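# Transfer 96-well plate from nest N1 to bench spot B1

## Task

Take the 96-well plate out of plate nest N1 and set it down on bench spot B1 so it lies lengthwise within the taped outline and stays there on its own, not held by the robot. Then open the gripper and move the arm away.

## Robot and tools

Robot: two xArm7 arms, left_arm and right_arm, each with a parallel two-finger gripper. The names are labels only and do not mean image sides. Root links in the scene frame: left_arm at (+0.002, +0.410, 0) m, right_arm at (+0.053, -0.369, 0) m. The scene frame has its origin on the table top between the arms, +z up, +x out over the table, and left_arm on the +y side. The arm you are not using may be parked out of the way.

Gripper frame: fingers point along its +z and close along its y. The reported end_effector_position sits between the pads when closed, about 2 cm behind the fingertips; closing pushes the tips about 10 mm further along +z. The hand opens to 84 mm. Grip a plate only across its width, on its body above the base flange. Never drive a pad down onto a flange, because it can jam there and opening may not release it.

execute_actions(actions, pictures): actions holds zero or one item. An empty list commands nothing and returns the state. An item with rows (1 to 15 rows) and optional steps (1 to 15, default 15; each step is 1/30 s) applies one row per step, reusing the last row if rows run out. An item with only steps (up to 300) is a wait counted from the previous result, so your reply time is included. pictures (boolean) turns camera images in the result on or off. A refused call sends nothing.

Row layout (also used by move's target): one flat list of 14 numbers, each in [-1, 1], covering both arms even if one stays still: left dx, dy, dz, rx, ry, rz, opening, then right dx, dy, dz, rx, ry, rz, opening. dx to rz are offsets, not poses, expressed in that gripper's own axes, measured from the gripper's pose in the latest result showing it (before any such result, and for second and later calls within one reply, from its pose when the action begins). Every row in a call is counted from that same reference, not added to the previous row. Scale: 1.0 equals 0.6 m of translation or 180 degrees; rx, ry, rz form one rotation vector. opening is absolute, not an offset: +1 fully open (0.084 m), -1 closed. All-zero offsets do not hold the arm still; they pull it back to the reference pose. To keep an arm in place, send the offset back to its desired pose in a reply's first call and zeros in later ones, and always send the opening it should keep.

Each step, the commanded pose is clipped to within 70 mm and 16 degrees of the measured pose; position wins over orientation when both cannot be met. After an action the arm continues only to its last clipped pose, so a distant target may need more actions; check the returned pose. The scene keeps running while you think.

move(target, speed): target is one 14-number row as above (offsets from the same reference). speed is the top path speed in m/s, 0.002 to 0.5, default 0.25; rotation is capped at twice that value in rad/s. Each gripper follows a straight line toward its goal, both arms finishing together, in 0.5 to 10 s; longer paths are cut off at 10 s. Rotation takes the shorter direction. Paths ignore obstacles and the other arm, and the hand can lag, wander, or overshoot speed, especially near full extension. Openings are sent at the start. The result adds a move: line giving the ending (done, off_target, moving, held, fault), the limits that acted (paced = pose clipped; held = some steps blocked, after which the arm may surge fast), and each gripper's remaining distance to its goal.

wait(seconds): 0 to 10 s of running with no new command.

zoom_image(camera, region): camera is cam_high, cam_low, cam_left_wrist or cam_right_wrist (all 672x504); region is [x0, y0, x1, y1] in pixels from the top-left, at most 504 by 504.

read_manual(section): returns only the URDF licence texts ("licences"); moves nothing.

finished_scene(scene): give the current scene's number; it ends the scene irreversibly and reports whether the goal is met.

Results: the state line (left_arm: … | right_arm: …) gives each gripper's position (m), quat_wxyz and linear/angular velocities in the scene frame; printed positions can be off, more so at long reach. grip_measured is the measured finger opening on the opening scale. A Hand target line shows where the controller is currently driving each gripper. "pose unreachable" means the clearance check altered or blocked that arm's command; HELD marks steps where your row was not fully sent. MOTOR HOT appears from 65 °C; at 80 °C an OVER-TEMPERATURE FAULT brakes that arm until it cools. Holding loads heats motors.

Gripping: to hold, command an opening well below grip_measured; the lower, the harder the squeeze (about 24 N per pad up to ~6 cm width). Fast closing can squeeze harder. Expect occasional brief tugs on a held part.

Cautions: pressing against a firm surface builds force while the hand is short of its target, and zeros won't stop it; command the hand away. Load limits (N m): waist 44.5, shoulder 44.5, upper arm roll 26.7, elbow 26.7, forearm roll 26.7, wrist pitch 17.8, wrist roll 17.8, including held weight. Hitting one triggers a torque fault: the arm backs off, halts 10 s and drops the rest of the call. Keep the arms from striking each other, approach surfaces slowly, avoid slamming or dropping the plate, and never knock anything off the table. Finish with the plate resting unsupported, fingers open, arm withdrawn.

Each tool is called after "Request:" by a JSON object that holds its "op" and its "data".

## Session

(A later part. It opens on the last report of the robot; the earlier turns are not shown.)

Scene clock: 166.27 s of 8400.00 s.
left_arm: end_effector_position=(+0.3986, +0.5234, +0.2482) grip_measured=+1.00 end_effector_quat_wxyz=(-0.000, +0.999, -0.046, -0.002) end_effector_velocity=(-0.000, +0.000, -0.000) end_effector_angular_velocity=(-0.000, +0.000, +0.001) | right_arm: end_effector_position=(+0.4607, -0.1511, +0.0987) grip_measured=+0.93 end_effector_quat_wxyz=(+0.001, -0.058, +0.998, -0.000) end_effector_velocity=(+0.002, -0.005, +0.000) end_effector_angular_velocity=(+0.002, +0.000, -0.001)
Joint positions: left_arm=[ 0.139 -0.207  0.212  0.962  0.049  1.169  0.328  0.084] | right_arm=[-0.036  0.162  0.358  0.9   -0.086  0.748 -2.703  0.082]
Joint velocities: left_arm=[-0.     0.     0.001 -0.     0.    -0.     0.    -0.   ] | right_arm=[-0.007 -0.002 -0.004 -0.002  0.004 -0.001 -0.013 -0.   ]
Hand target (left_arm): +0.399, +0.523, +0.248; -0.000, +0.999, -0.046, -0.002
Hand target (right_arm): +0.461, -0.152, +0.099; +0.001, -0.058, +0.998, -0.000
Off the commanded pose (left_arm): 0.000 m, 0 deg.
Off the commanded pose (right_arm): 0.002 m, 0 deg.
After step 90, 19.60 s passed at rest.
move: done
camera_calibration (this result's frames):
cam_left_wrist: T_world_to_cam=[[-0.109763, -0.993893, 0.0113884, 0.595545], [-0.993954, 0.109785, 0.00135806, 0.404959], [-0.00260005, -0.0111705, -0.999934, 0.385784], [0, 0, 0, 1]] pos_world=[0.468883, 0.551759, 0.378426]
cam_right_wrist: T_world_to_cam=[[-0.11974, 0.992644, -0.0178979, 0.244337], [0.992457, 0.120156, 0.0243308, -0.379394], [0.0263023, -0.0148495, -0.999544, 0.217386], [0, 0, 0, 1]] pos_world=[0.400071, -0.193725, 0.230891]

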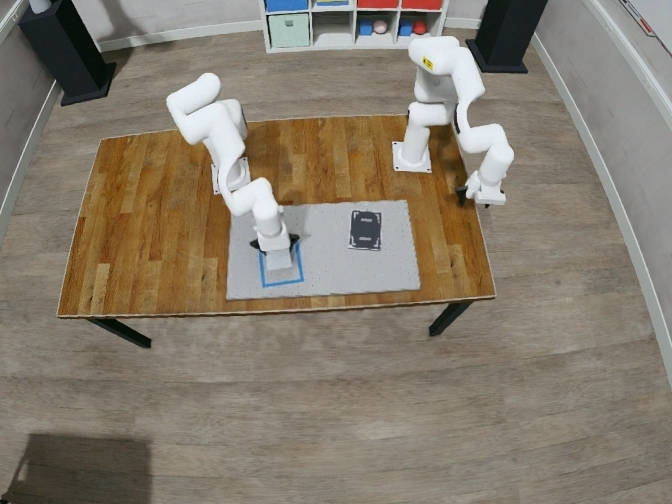

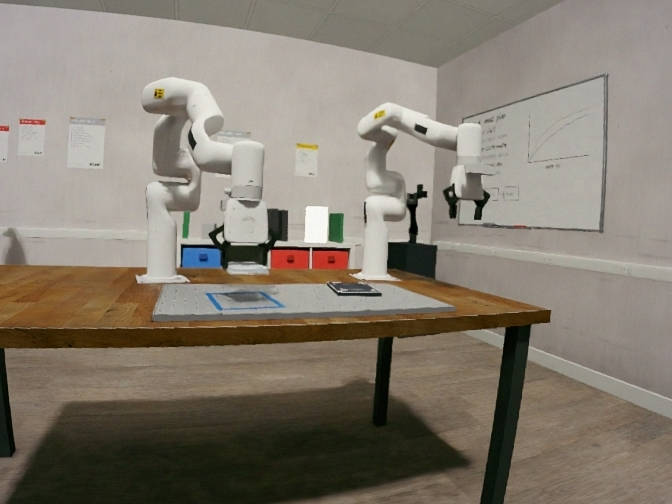

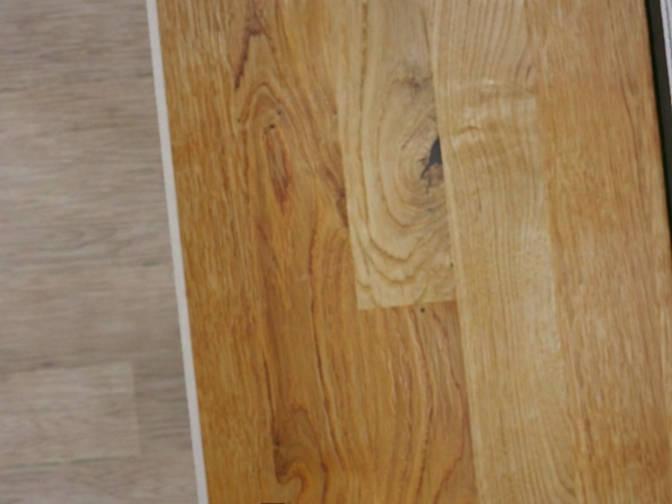

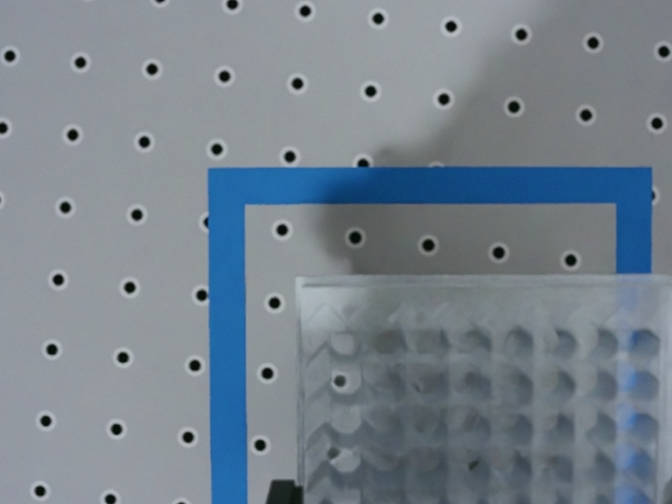

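Request:
{"op": "move", "data": {"target": [0, 0, 0, 0, 0, 0, 1, 0, -0.0025, 0.106, 0, 0, 0, -0.2], "speed": 0.04}}

Scene clock: 186.20 s of 8400.00 s.
left_arm: end_effector_position=(+0.3986, +0.5234, +0.2482) grip_measured=+1.00 end_effector_quat_wxyz=(-0.000, +0.999, -0.046, -0.002) end_effector_velocity=(-0.000, +0.000, -0.000) end_effector_angular_velocity=(+0.001, +0.001, -0.002) | right_arm: end_effector_position=(+0.4612, -0.1523, +0.0356) grip_measured=+0.93 end_effector_quat_wxyz=(+0.001, -0.058, +0.998, -0.000) end_effector_velocity=(+0.001, -0.000, -0.001) end_effector_angular_velocity=(+0.001, -0.002, -0.003)
Joint positions: left_arm=[ 0.139 -0.207  0.212  0.962  0.049  1.169  0.328  0.084] | right_arm=[-0.013  0.309  0.323  0.869 -0.178  0.581 -2.639  0.082]
Joint velocities: left_arm=[ 0.     0.001 -0.001 -0.     0.001  0.     0.001  0.   ] | right_arm=[ 0.002  0.005 -0.004  0.001 -0.003 -0.006  0.003 -0.   ]
Hand target (left_arm): +0.399, +0.523, +0.248; -0.000, +0.999, -0.046, -0.002
Hand target (right_arm): +0.461, -0.152, +0.035; +0.001, -0.058, +0.998, -0.000
Off the commanded pose (left_arm): 0.000 m, 0 deg.
Off the commanded pose (right_arm): 0.001 m, 0 deg.
After step 90, 15.00 s passed at rest.
move: done
camera_calibration (this result's frames):
cam_left_wrist: T_world_to_cam=[[-0.109763, -0.993893, 0.0113885, 0.595545], [-0.993954, 0.109785, 0.00135797, 0.40496], [-0.00259996, -0.0111705, -0.999934, 0.385784], [0, 0, 0, 1]] pos_world=[0.468883, 0.551759, 0.378426]
cam_right_wrist: T_world_to_cam=[[-0.120003, 0.992625, -0.0171897, 0.2445], [0.99242, 0.120404, 0.0245937, -0.378148], [0.0264821, -0.0141081, -0.99955, 0.154325], [0, 0, 0, 1]] pos_world=[0.400536, -0.194988, 0.167759]

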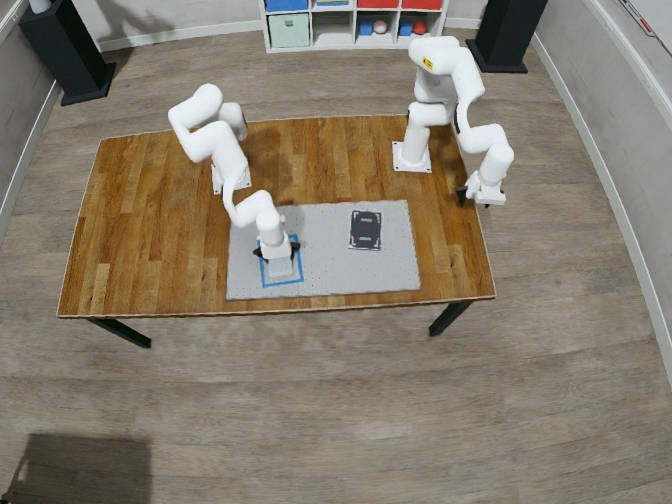

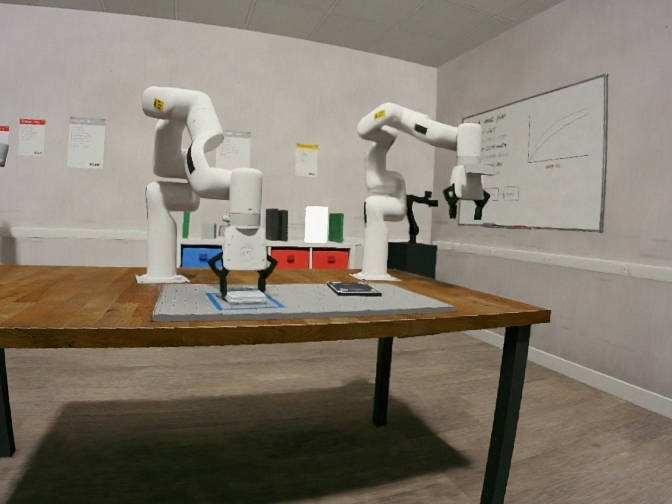

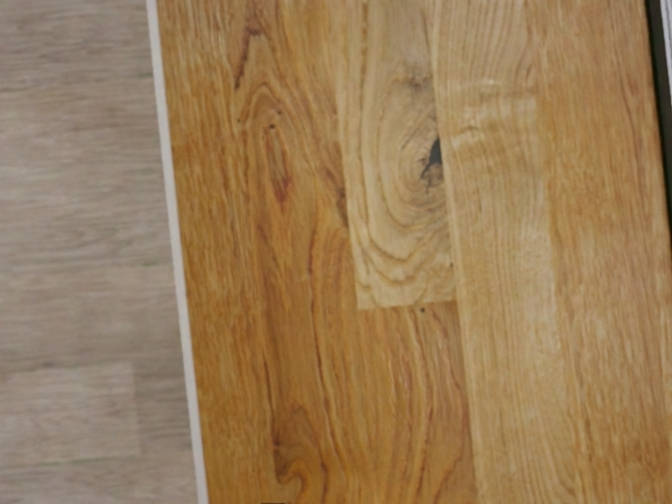

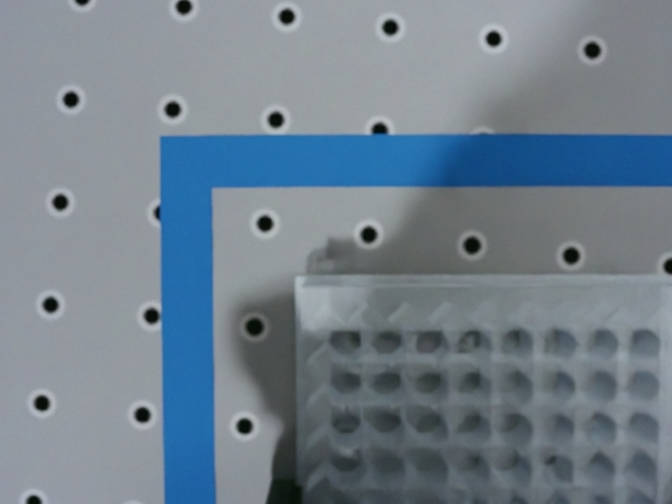

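Request:
{"op": "move", "data": {"target": [0, 0, 0, 0, 0, 0, 1, 0, 0, 0.0078, 0, 0, 0, -0.2], "speed": 0.005}}

Scene clock: 203.03 s of 8400.00 s.
left_arm: end_effector_position=(+0.3986, +0.5234, +0.2482) grip_measured=+1.00 end_effector_quat_wxyz=(-0.000, +0.999, -0.046, -0.002) end_effector_velocity=(+0.000, -0.000, +0.000) end_effector_angular_velocity=(-0.000, -0.001, +0.001) | right_arm: end_effector_position=(+0.4612, -0.1523, +0.0310) grip_measured=+0.93 end_effector_quat_wxyz=(+0.001, -0.058, +0.998, -0.000) end_effector_velocity=(+0.002, -0.002, -0.001) end_effector_angular_velocity=(-0.001, -0.001, -0.005)
Joint positions: left_arm=[ 0.139 -0.207  0.212  0.962  0.049  1.169  0.328  0.084] | right_arm=[-0.01   0.32   0.318  0.868 -0.186  0.569 -2.634  0.082]
Joint velocities: left_arm=[-0.    -0.001 -0.     0.    -0.001 -0.    -0.001  0.   ] | right_arm=[-0.002  0.002 -0.003  0.001 -0.001 -0.002  0.001  0.   ]
Hand target (left_arm): +0.399, +0.523, +0.248; -0.000, +0.999, -0.046, -0.002
Hand target (right_arm): +0.461, -0.152, +0.031; +0.001, -0.058, +0.998, -0.000
Off the commanded pose (left_arm): 0.000 m, 0 deg.
Off the commanded pose (right_arm): 0.000 m, 0 deg.
After step 90, 12.73 s passed at rest.
move: done
camera_calibration (this result's frames):
cam_left_wrist: T_world_to_cam=[[-0.109763, -0.993893, 0.0113885, 0.595545], [-0.993954, 0.109785, 0.00135796, 0.40496], [-0.00259995, -0.0111706, -0.999934, 0.385784], [0, 0, 0, 1]] pos_world=[0.468883, 0.551759, 0.378426]
cam_right_wrist: T_world_to_cam=[[-0.120016, 0.992624, -0.0171548, 0.244412], [0.992421, 0.120416, 0.0245261, -0.378031], [0.0264109, -0.0140812, -0.999552, 0.149759], [0, 0, 0, 1]] pos_world=[0.400544, -0.19498, 0.163156]

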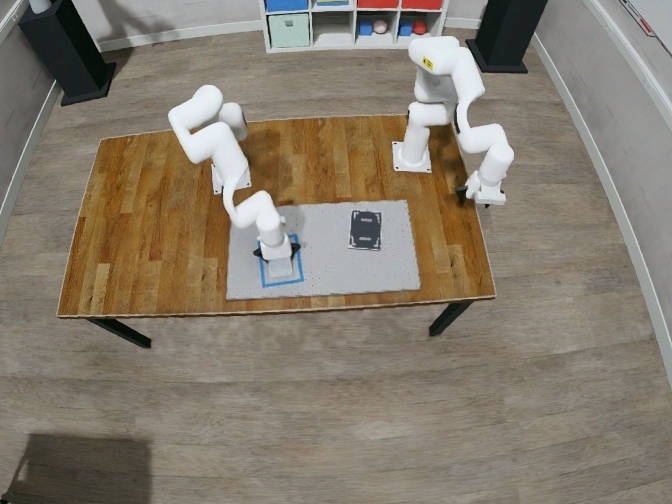

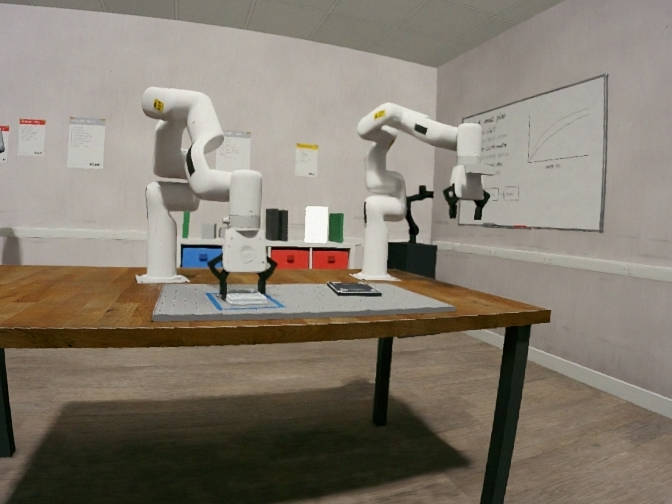

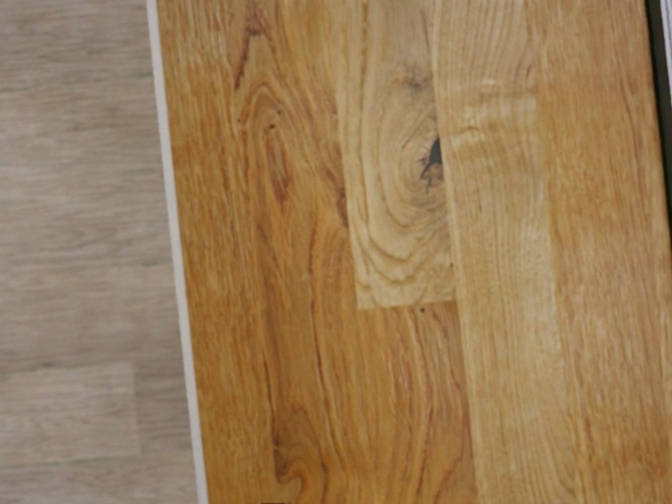

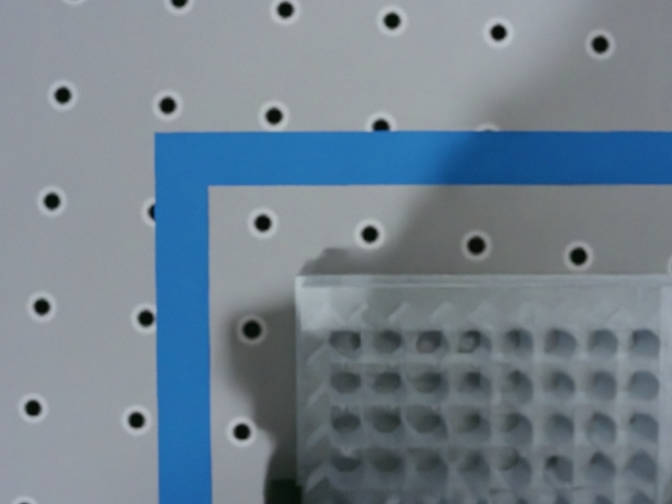

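Request:
{"op": "move", "data": {"target": [0, 0, 0, 0, 0, 0, 1, 0, 0, 0.002, 0, 0, 0, -0.2], "speed": 0.003}}

Scene clock: 209.30 s of 8400.00 s.
left_arm: end_effector_position=(+0.3986, +0.5234, +0.2482) grip_measured=+1.00 end_effector_quat_wxyz=(-0.000, +0.999, -0.046, -0.002) end_effector_velocity=(-0.000, -0.000, -0.000) end_effector_angular_velocity=(-0.000, +0.001, -0.001) | right_arm: end_effector_position=(+0.4612, -0.1523, +0.0299) grip_measured=+0.93 end_effector_quat_wxyz=(+0.001, -0.058, +0.998, -0.000) end_effector_velocity=(-0.000, +0.000, -0.000) end_effector_angular_velocity=(-0.000, +0.001, -0.001)
Joint positions: left_arm=[ 0.139 -0.207  0.212  0.962  0.049  1.169  0.328  0.084] | right_arm=[-0.01   0.323  0.317  0.868 -0.188  0.566 -2.633  0.082]
Joint velocities: left_arm=[-0.     0.     0.    -0.    -0.    -0.     0.001 -0.   ] | right_arm=[ 0.002  0.001 -0.001  0.     0.    -0.     0.001  0.   ]
Hand target (left_arm): +0.399, +0.523, +0.248; -0.000, +0.999, -0.046, -0.002
Hand target (right_arm): +0.461, -0.152, +0.030; +0.001, -0.058, +0.998, -0.000
Off the commanded pose (left_arm): 0.000 m, 0 deg.
Off the commanded pose (right_arm): 0.000 m, 0 deg.
After step 90, 2.57 s passed at rest.
move: done
camera_calibration (this result's frames):
cam_left_wrist: T_world_to_cam=[[-0.109763, -0.993893, 0.0113885, 0.595545], [-0.993954, 0.109785, 0.001358, 0.40496], [-0.00259999, -0.0111706, -0.999934, 0.385784], [0, 0, 0, 1]] pos_world=[0.468883, 0.551759, 0.378426]
cam_right_wrist: T_world_to_cam=[[-0.12002, 0.992623, -0.0171478, 0.244391], [0.992421, 0.120418, 0.0244962, -0.377997], [0.0263804, -0.0140778, -0.999553, 0.148605], [0, 0, 0, 1]] pos_world=[0.400544, -0.194979, 0.161989]

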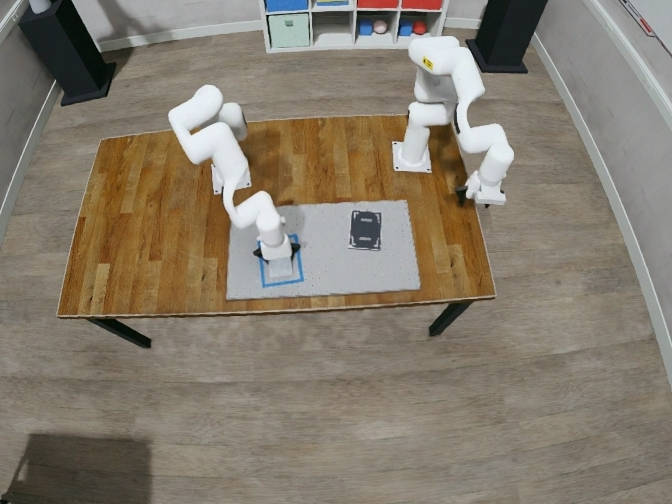

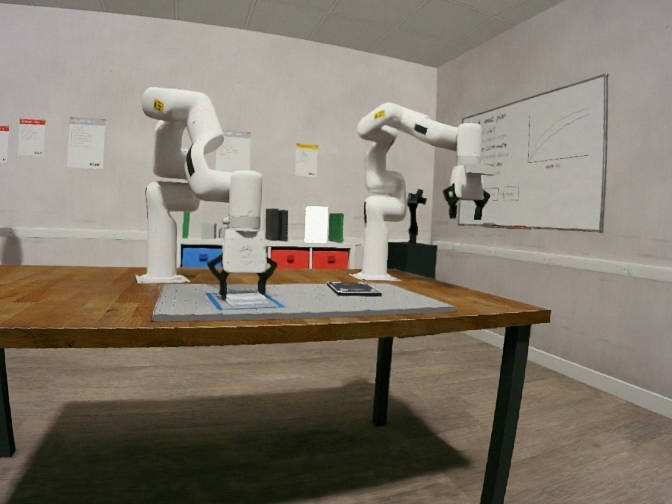

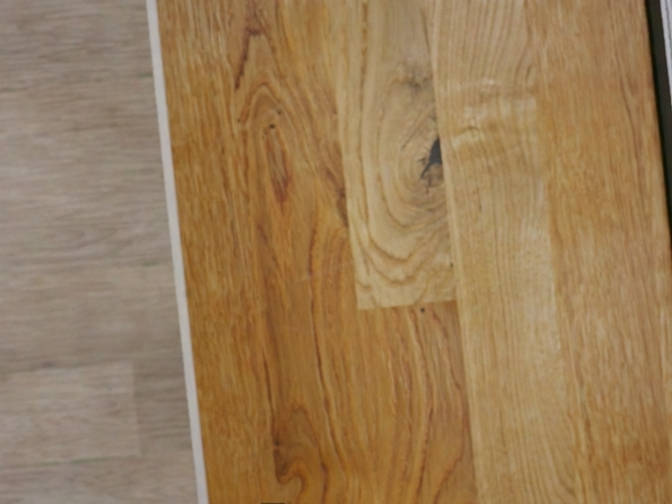

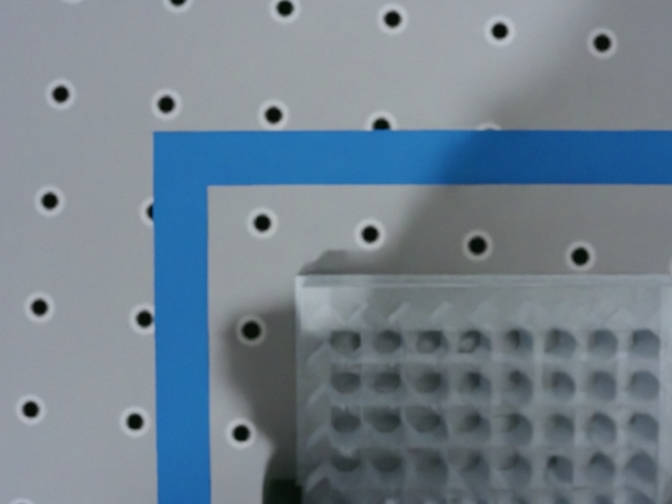

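Request:
{"op": "move", "data": {"target": [0, 0, 0, 0, 0, 0, 1, 0, 0, 0.0017, 0, 0, 0, -0.2], "speed": 0.003}}

Scene clock: 216.47 s of 8400.00 s.
left_arm: end_effector_position=(+0.3986, +0.5234, +0.2482) grip_measured=+1.00 end_effector_quat_wxyz=(-0.000, +0.999, -0.046, -0.002) end_effector_velocity=(+0.000, +0.000, +0.000) end_effector_angular_velocity=(+0.000, -0.001, +0.000) | right_arm: end_effector_position=(+0.4615, -0.1521, +0.0292) grip_measured=+0.93 end_effector_quat_wxyz=(+0.001, -0.058, +0.998, -0.000) end_effector_velocity=(+0.001, -0.001, -0.000) end_effector_angular_velocity=(+0.000, +0.001, -0.005)
Joint positions: left_arm=[ 0.139 -0.207  0.212  0.962  0.049  1.169  0.328  0.084] | right_arm=[-0.009  0.325  0.317  0.869 -0.189  0.564 -2.632  0.082]
Joint velocities: left_arm=[ 0.  0.  0.  0.  0. -0.  0.  0.] | right_arm=[-0.002  0.001 -0.002 -0.     0.002 -0.001  0.     0.   ]
Hand target (left_arm): +0.399, +0.523, +0.248; -0.000, +0.999, -0.046, -0.002
Hand target (right_arm): +0.461, -0.152, +0.029; +0.001, -0.058, +0.998, -0.000
Off the commanded pose (left_arm): 0.000 m, 0 deg.
Off the commanded pose (right_arm): 0.001 m, 0 deg.
After step 90, 3.47 s passed at rest.
move: done
camera_calibration (this result's frames):
cam_left_wrist: T_world_to_cam=[[-0.109763, -0.993893, 0.0113885, 0.595545], [-0.993954, 0.109785, 0.00135815, 0.404959], [-0.00260014, -0.0111706, -0.999934, 0.385784], [0, 0, 0, 1]] pos_world=[0.468883, 0.551759, 0.378426]
cam_right_wrist: T_world_to_cam=[[-0.120013, 0.992627, -0.0169914, 0.244281], [0.992399, 0.12042, 0.0253653, -0.378304], [0.0272244, -0.0138181, -0.999534, 0.147634], [0, 0, 0, 1]] pos_world=[0.400726, -0.194884, 0.161312]

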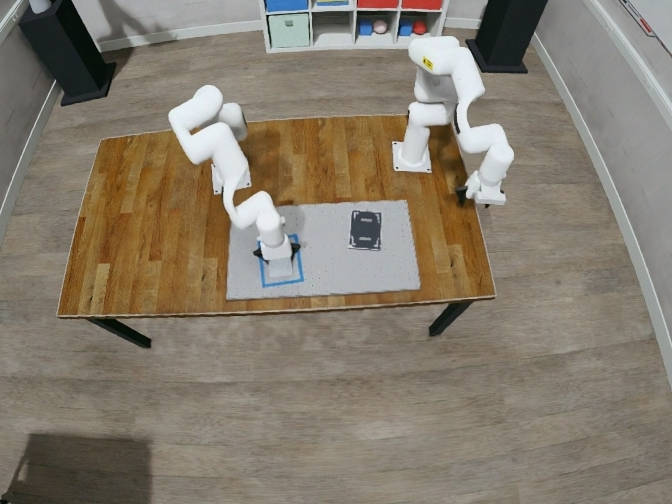

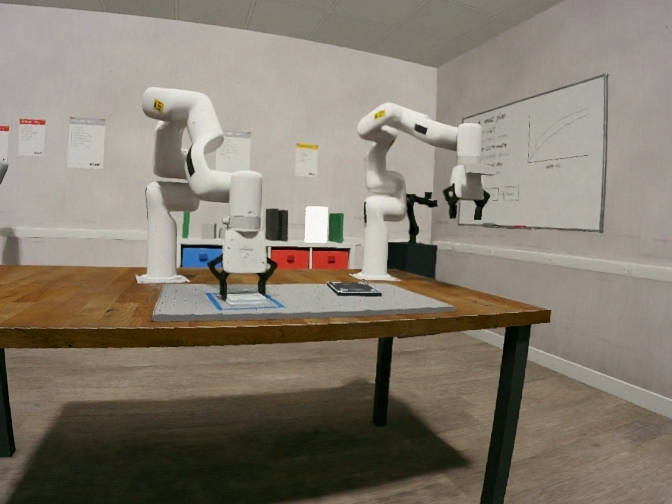

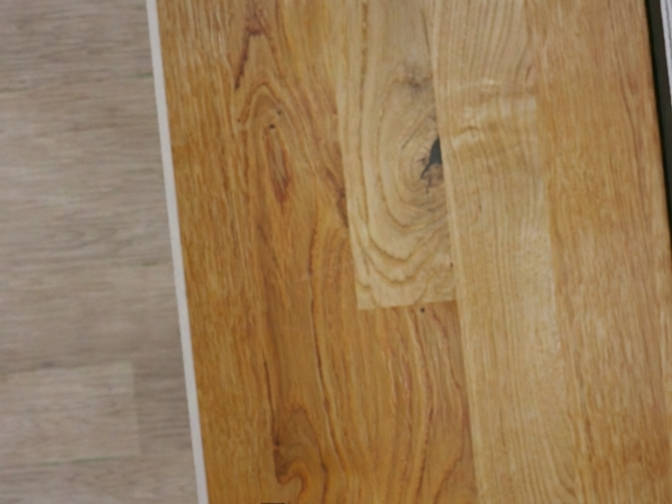

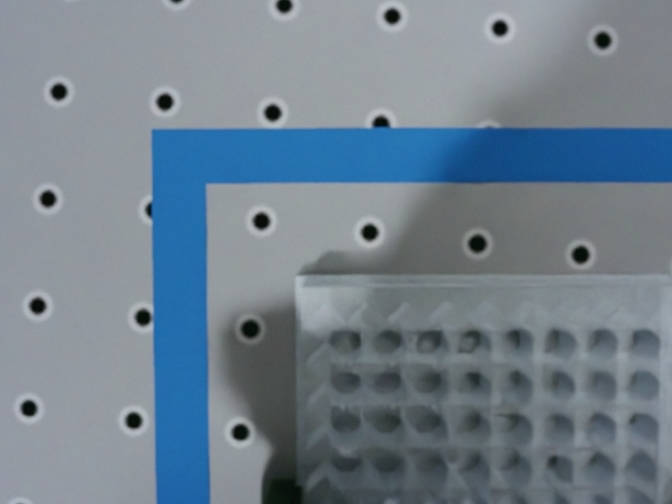

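Contact made. Releasing and retreating.

Request:
{"op": "execute_actions", "data": {"actions": [{"rows": [[0,0,0,0,0,0,1,0,0,0,0,0,0,0.0],[0,0,0,0,0,0,1,0,0,0,0,0,0,0.2],[0,0,0,0,0,0,1,0,0,0,0,0,0,0.4],[0,0,0,0,0,0,1,0,0,0,0,0,0,0.6],[0,0,0,0,0,0,1,0,0,0,0,0,0,0.75],[0,0,0,0,0,0,1,0,0,0,0,0,0,0.85],[0,0,0,0,0,0,1,0,0,0,0,0,0,0.9],[0,0,0,0,0,0,1,0,0,0,0,0,0,0.93],[0,0,0,0,0,0,1,0,0,0,0,0,0,0.95],[0,0,0,0,0,0,1,0,0,0,0,0,0,0.97],[0,0,0,0,0,0,1,0,0,0,0,0,0,0.99],[0,0,0,0,0,0,1,0,0,0,0,0,0,1.0]], "steps": 15}], "pictures": false}}

Request:
{"op": "move", "data": {"target": [0, 0, 0, 0, 0, 0, 1, 0, 0, -0.04, 0, 0, 0, 1], "speed": 0.02}}

Request:
{"op": "move", "data": {"target": [0, 0, 0, 0, 0, 0, 1, 0.15, -0.3, -0.25, 0, 0, 0, 1], "speed": 0.2}}

Request:
{"op": "zoom_image", "data": {"camera": "cam_high", "region": [220, 200, 350, 310]}}

Scene clock: 230.23 s of 8400.00 s.
left_arm: end_effector_position=(+0.3986, +0.5234, +0.2482) grip_measured=+1.00 end_effector_quat_wxyz=(-0.000, +0.999, -0.046, -0.002) end_effector_velocity=(-0.000, +0.000, -0.000) end_effector_angular_velocity=(+0.000, +0.000, +0.001) | right_arm: end_effector_position=(+0.4607, -0.1523, +0.0283) grip_measured=+1.00 end_effector_quat_wxyz=(+0.000, -0.058, +0.998, -0.000) end_effector_velocity=(-0.001, -0.000, +0.000) end_effector_angular_velocity=(-0.002, +0.002, +0.001)
Joint positions: left_arm=[ 0.139 -0.207  0.212  0.962  0.049  1.169  0.328  0.084] | right_arm=[-0.009  0.327  0.316  0.868 -0.189  0.564 -2.632  0.084]
Joint velocities: left_arm=[-0.    -0.001  0.001 -0.001  0.001 -0.    -0.     0.   ] | right_arm=[ 0.001 -0.002  0.    -0.001 -0.     0.003  0.001  0.001]
Hand target (left_arm): +0.399, +0.523, +0.248; -0.000, +0.999, -0.046, -0.002
Hand target (right_arm): +0.461, -0.152, +0.029; +0.001, -0.058, +0.998, -0.000
Off the commanded pose (left_arm): 0.000 m, 0 deg.
Off the commanded pose (right_arm): 0.001 m, 0 deg.
Steps of this call (steps 1 to 90: nothing new was sent; then 10.27 s passed at rest; steps 91 to 105: all 15 steps of this action). Readings (end_effector_position):
91: left_arm (+0.3986, +0.5234, +0.2482) | right_arm (+0.4613, -0.1522, +0.0289)
92: left_arm (+0.3986, +0.5234, +0.2482) | right_arm (+0.4613, -0.1522, +0.0289)
94: left_arm (+0.3986, +0.5234, +0.2482) | right_arm (+0.4613, -0.1522, +0.0289)
98: left_arm (+0.3986, +0.5234, +0.2482) | right_arm (+0.4613, -0.1522, +0.0290)
105: the state above

Scene clock: 231.97 s of 8400.00 s.
left_arm: end_effector_position=(+0.3986, +0.5234, +0.2482) grip_measured=+1.00 end_effector_quat_wxyz=(-0.000, +0.999, -0.046, -0.002) end_effector_velocity=(-0.000, -0.000, -0.000) end_effector_angular_velocity=(-0.000, +0.001, -0.001) | right_arm: end_effector_position=(+0.4606, -0.1526, +0.0522) grip_measured=+1.00 end_effector_quat_wxyz=(+0.000, -0.058, +0.998, -0.001) end_effector_velocity=(-0.001, -0.001, +0.001) end_effector_angular_velocity=(-0.001, +0.003, -0.000)
Joint positions: left_arm=[ 0.139 -0.207  0.212  0.962  0.049  1.169  0.328  0.084] | right_arm=[-0.023  0.266  0.336  0.872 -0.151  0.625 -2.659  0.084]
Joint velocities: left_arm=[-0.001  0.001  0.001 -0.     0.    -0.     0.    -0.   ] | right_arm=[-0.001 -0.003  0.001 -0.001  0.003  0.005 -0.002  0.   ]
Hand target (left_arm): +0.399, +0.523, +0.248; -0.000, +0.999, -0.046, -0.002
Hand target (right_arm): +0.461, -0.153, +0.052; +0.000, -0.058, +0.998, -0.001
Off the commanded pose (left_arm): 0.000 m, 0 deg.
Off the commanded pose (right_arm): 0.000 m, 0 deg.
move: done
camera_calibration (this result's frames):
cam_left_wrist: T_world_to_cam=[[-0.109763, -0.993893, 0.0113884, 0.595545], [-0.993954, 0.109785, 0.00135802, 0.404959], [-0.00260001, -0.0111705, -0.999934, 0.385784], [0, 0, 0, 1]] pos_world=[0.468883, 0.551759, 0.378426]
cam_right_wrist: T_world_to_cam=[[-0.119923, 0.992621, -0.0179343, 0.245075], [0.99247, 0.120319, 0.0229537, -0.377873], [0.0249422, -0.0150466, -0.999576, 0.171449], [0, 0, 0, 1]] pos_world=[0.400141, -0.195222, 0.184445]

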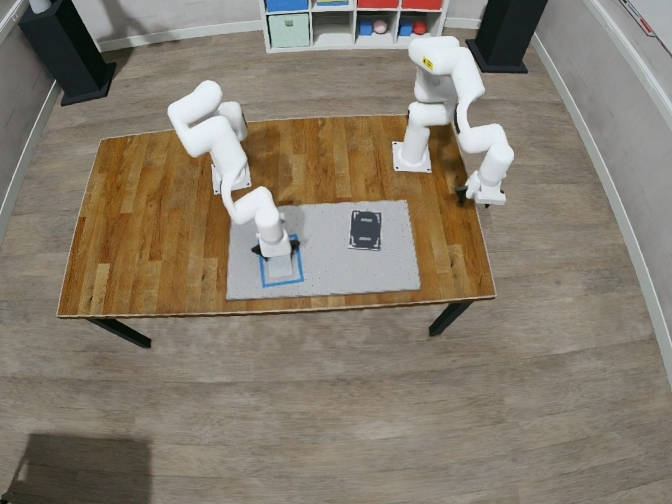

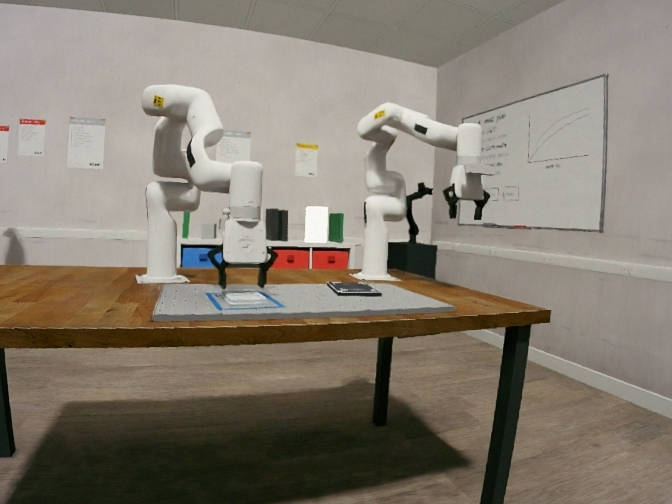

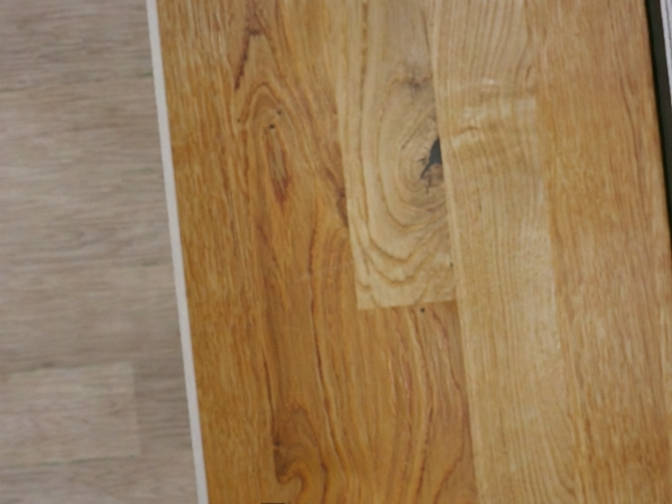

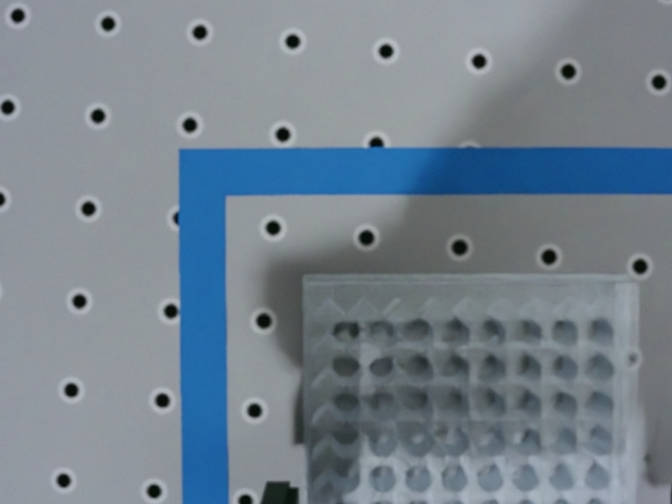

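Scene clock: 233.83 s of 8400.00 s.
left_arm: end_effector_position=(+0.3986, +0.5234, +0.2482) grip_measured=+1.00 end_effector_quat_wxyz=(-0.000, +0.999, -0.046, -0.002) end_effector_velocity=(+0.000, -0.001, -0.000) end_effector_angular_velocity=(+0.001, +0.001, -0.003) | right_arm: end_effector_position=(+0.3913, -0.3416, +0.2008) grip_measured=+1.00 end_effector_quat_wxyz=(-0.001, -0.058, +0.998, -0.001) end_effector_velocity=(+0.000, -0.002, +0.002) end_effector_angular_velocity=(+0.002, -0.003, -0.003)
Joint positions: left_arm=[ 0.139 -0.207  0.212  0.962  0.049  1.169  0.328  0.084] | right_arm=[-0.233 -0.425  0.131  0.628  0.06   1.052 -3.227  0.084]
Joint velocities: left_arm=[ 0.001  0.001 -0.003  0.     0.001  0.     0.001 -0.   ] | right_arm=[-0.002 -0.005 -0.004  0.001  0.001  0.004 -0.003 -0.   ]
Hand target (left_arm): +0.399, +0.523, +0.248; -0.000, +0.999, -0.046, -0.002
Hand target (right_arm): +0.391, -0.342, +0.201; -0.000, -0.057, +0.998, -0.001
Off the commanded pose (left_arm): 0.000 m, 0 deg.
Off the commanded pose (right_arm): 0.002 m, 0 deg.
move: done
camera_calibration (this result's frames):
cam_left_wrist: T_world_to_cam=[[-0.109763, -0.993893, 0.0113884, 0.595545], [-0.993954, 0.109785, 0.00135794, 0.404959], [-0.00259993, -0.0111705, -0.999934, 0.385784], [0, 0, 0, 1]] pos_world=[0.468883, 0.551759, 0.378426]
cam_right_wrist: T_world_to_cam=[[-0.11916, 0.99271, -0.0180876, 0.426747], [0.992608, 0.119531, 0.0210107, -0.289698], [0.0230195, -0.0154503, -0.999616, 0.319506], [0, 0, 0, 1]] pos_world=[0.331053, -0.384072, 0.333189]

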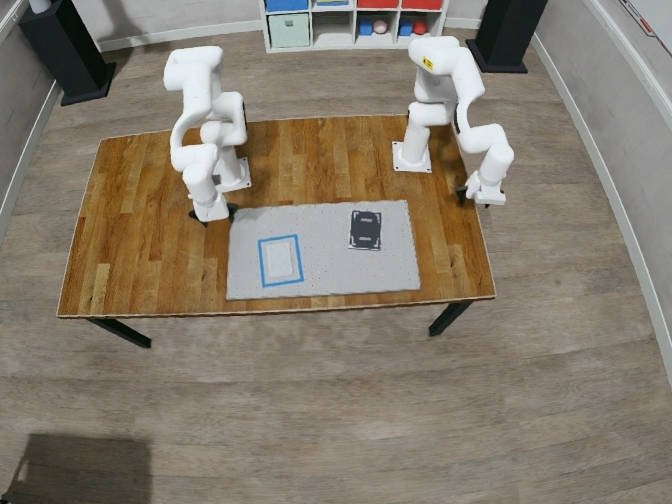

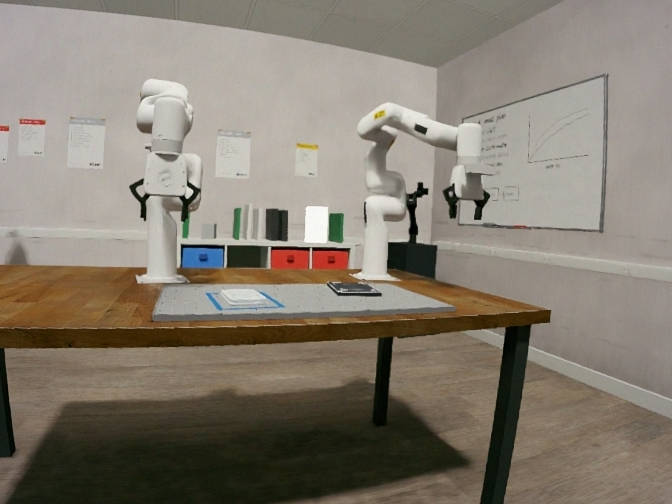

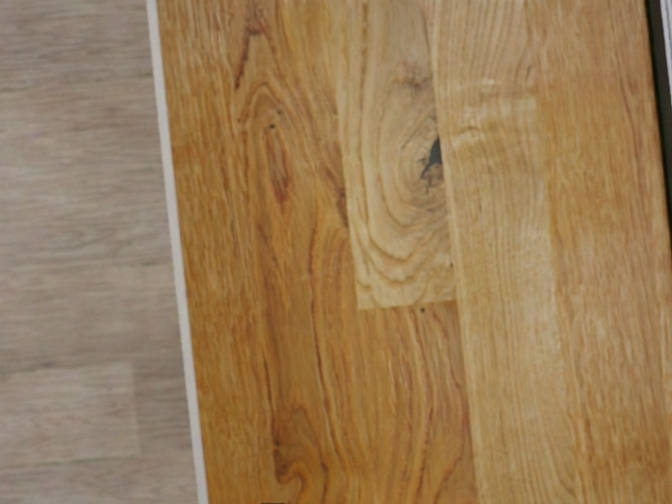

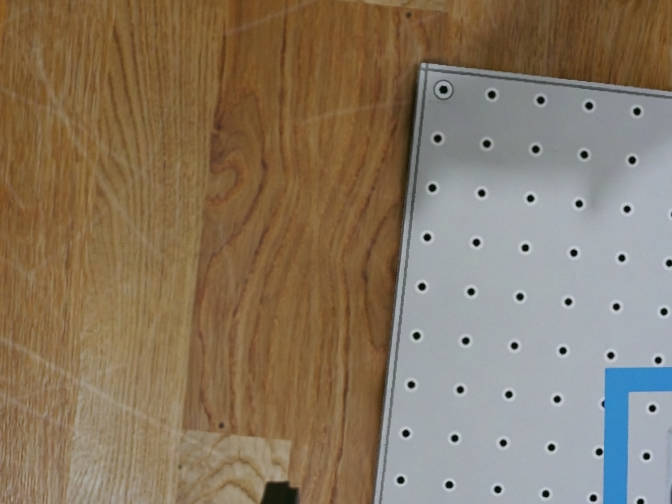

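Region (220, 200, 350, 310) of cam_high's 672x504 image, scaled by 3.877, with more detail than that image has; it fills the top 426 rows of this view, and the rest is white.

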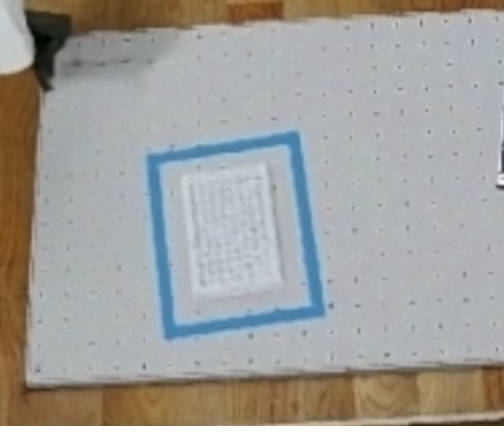

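Request:
{"op": "finished_scene", "data": {"scene": 2}}

The scene is finished: the task was done.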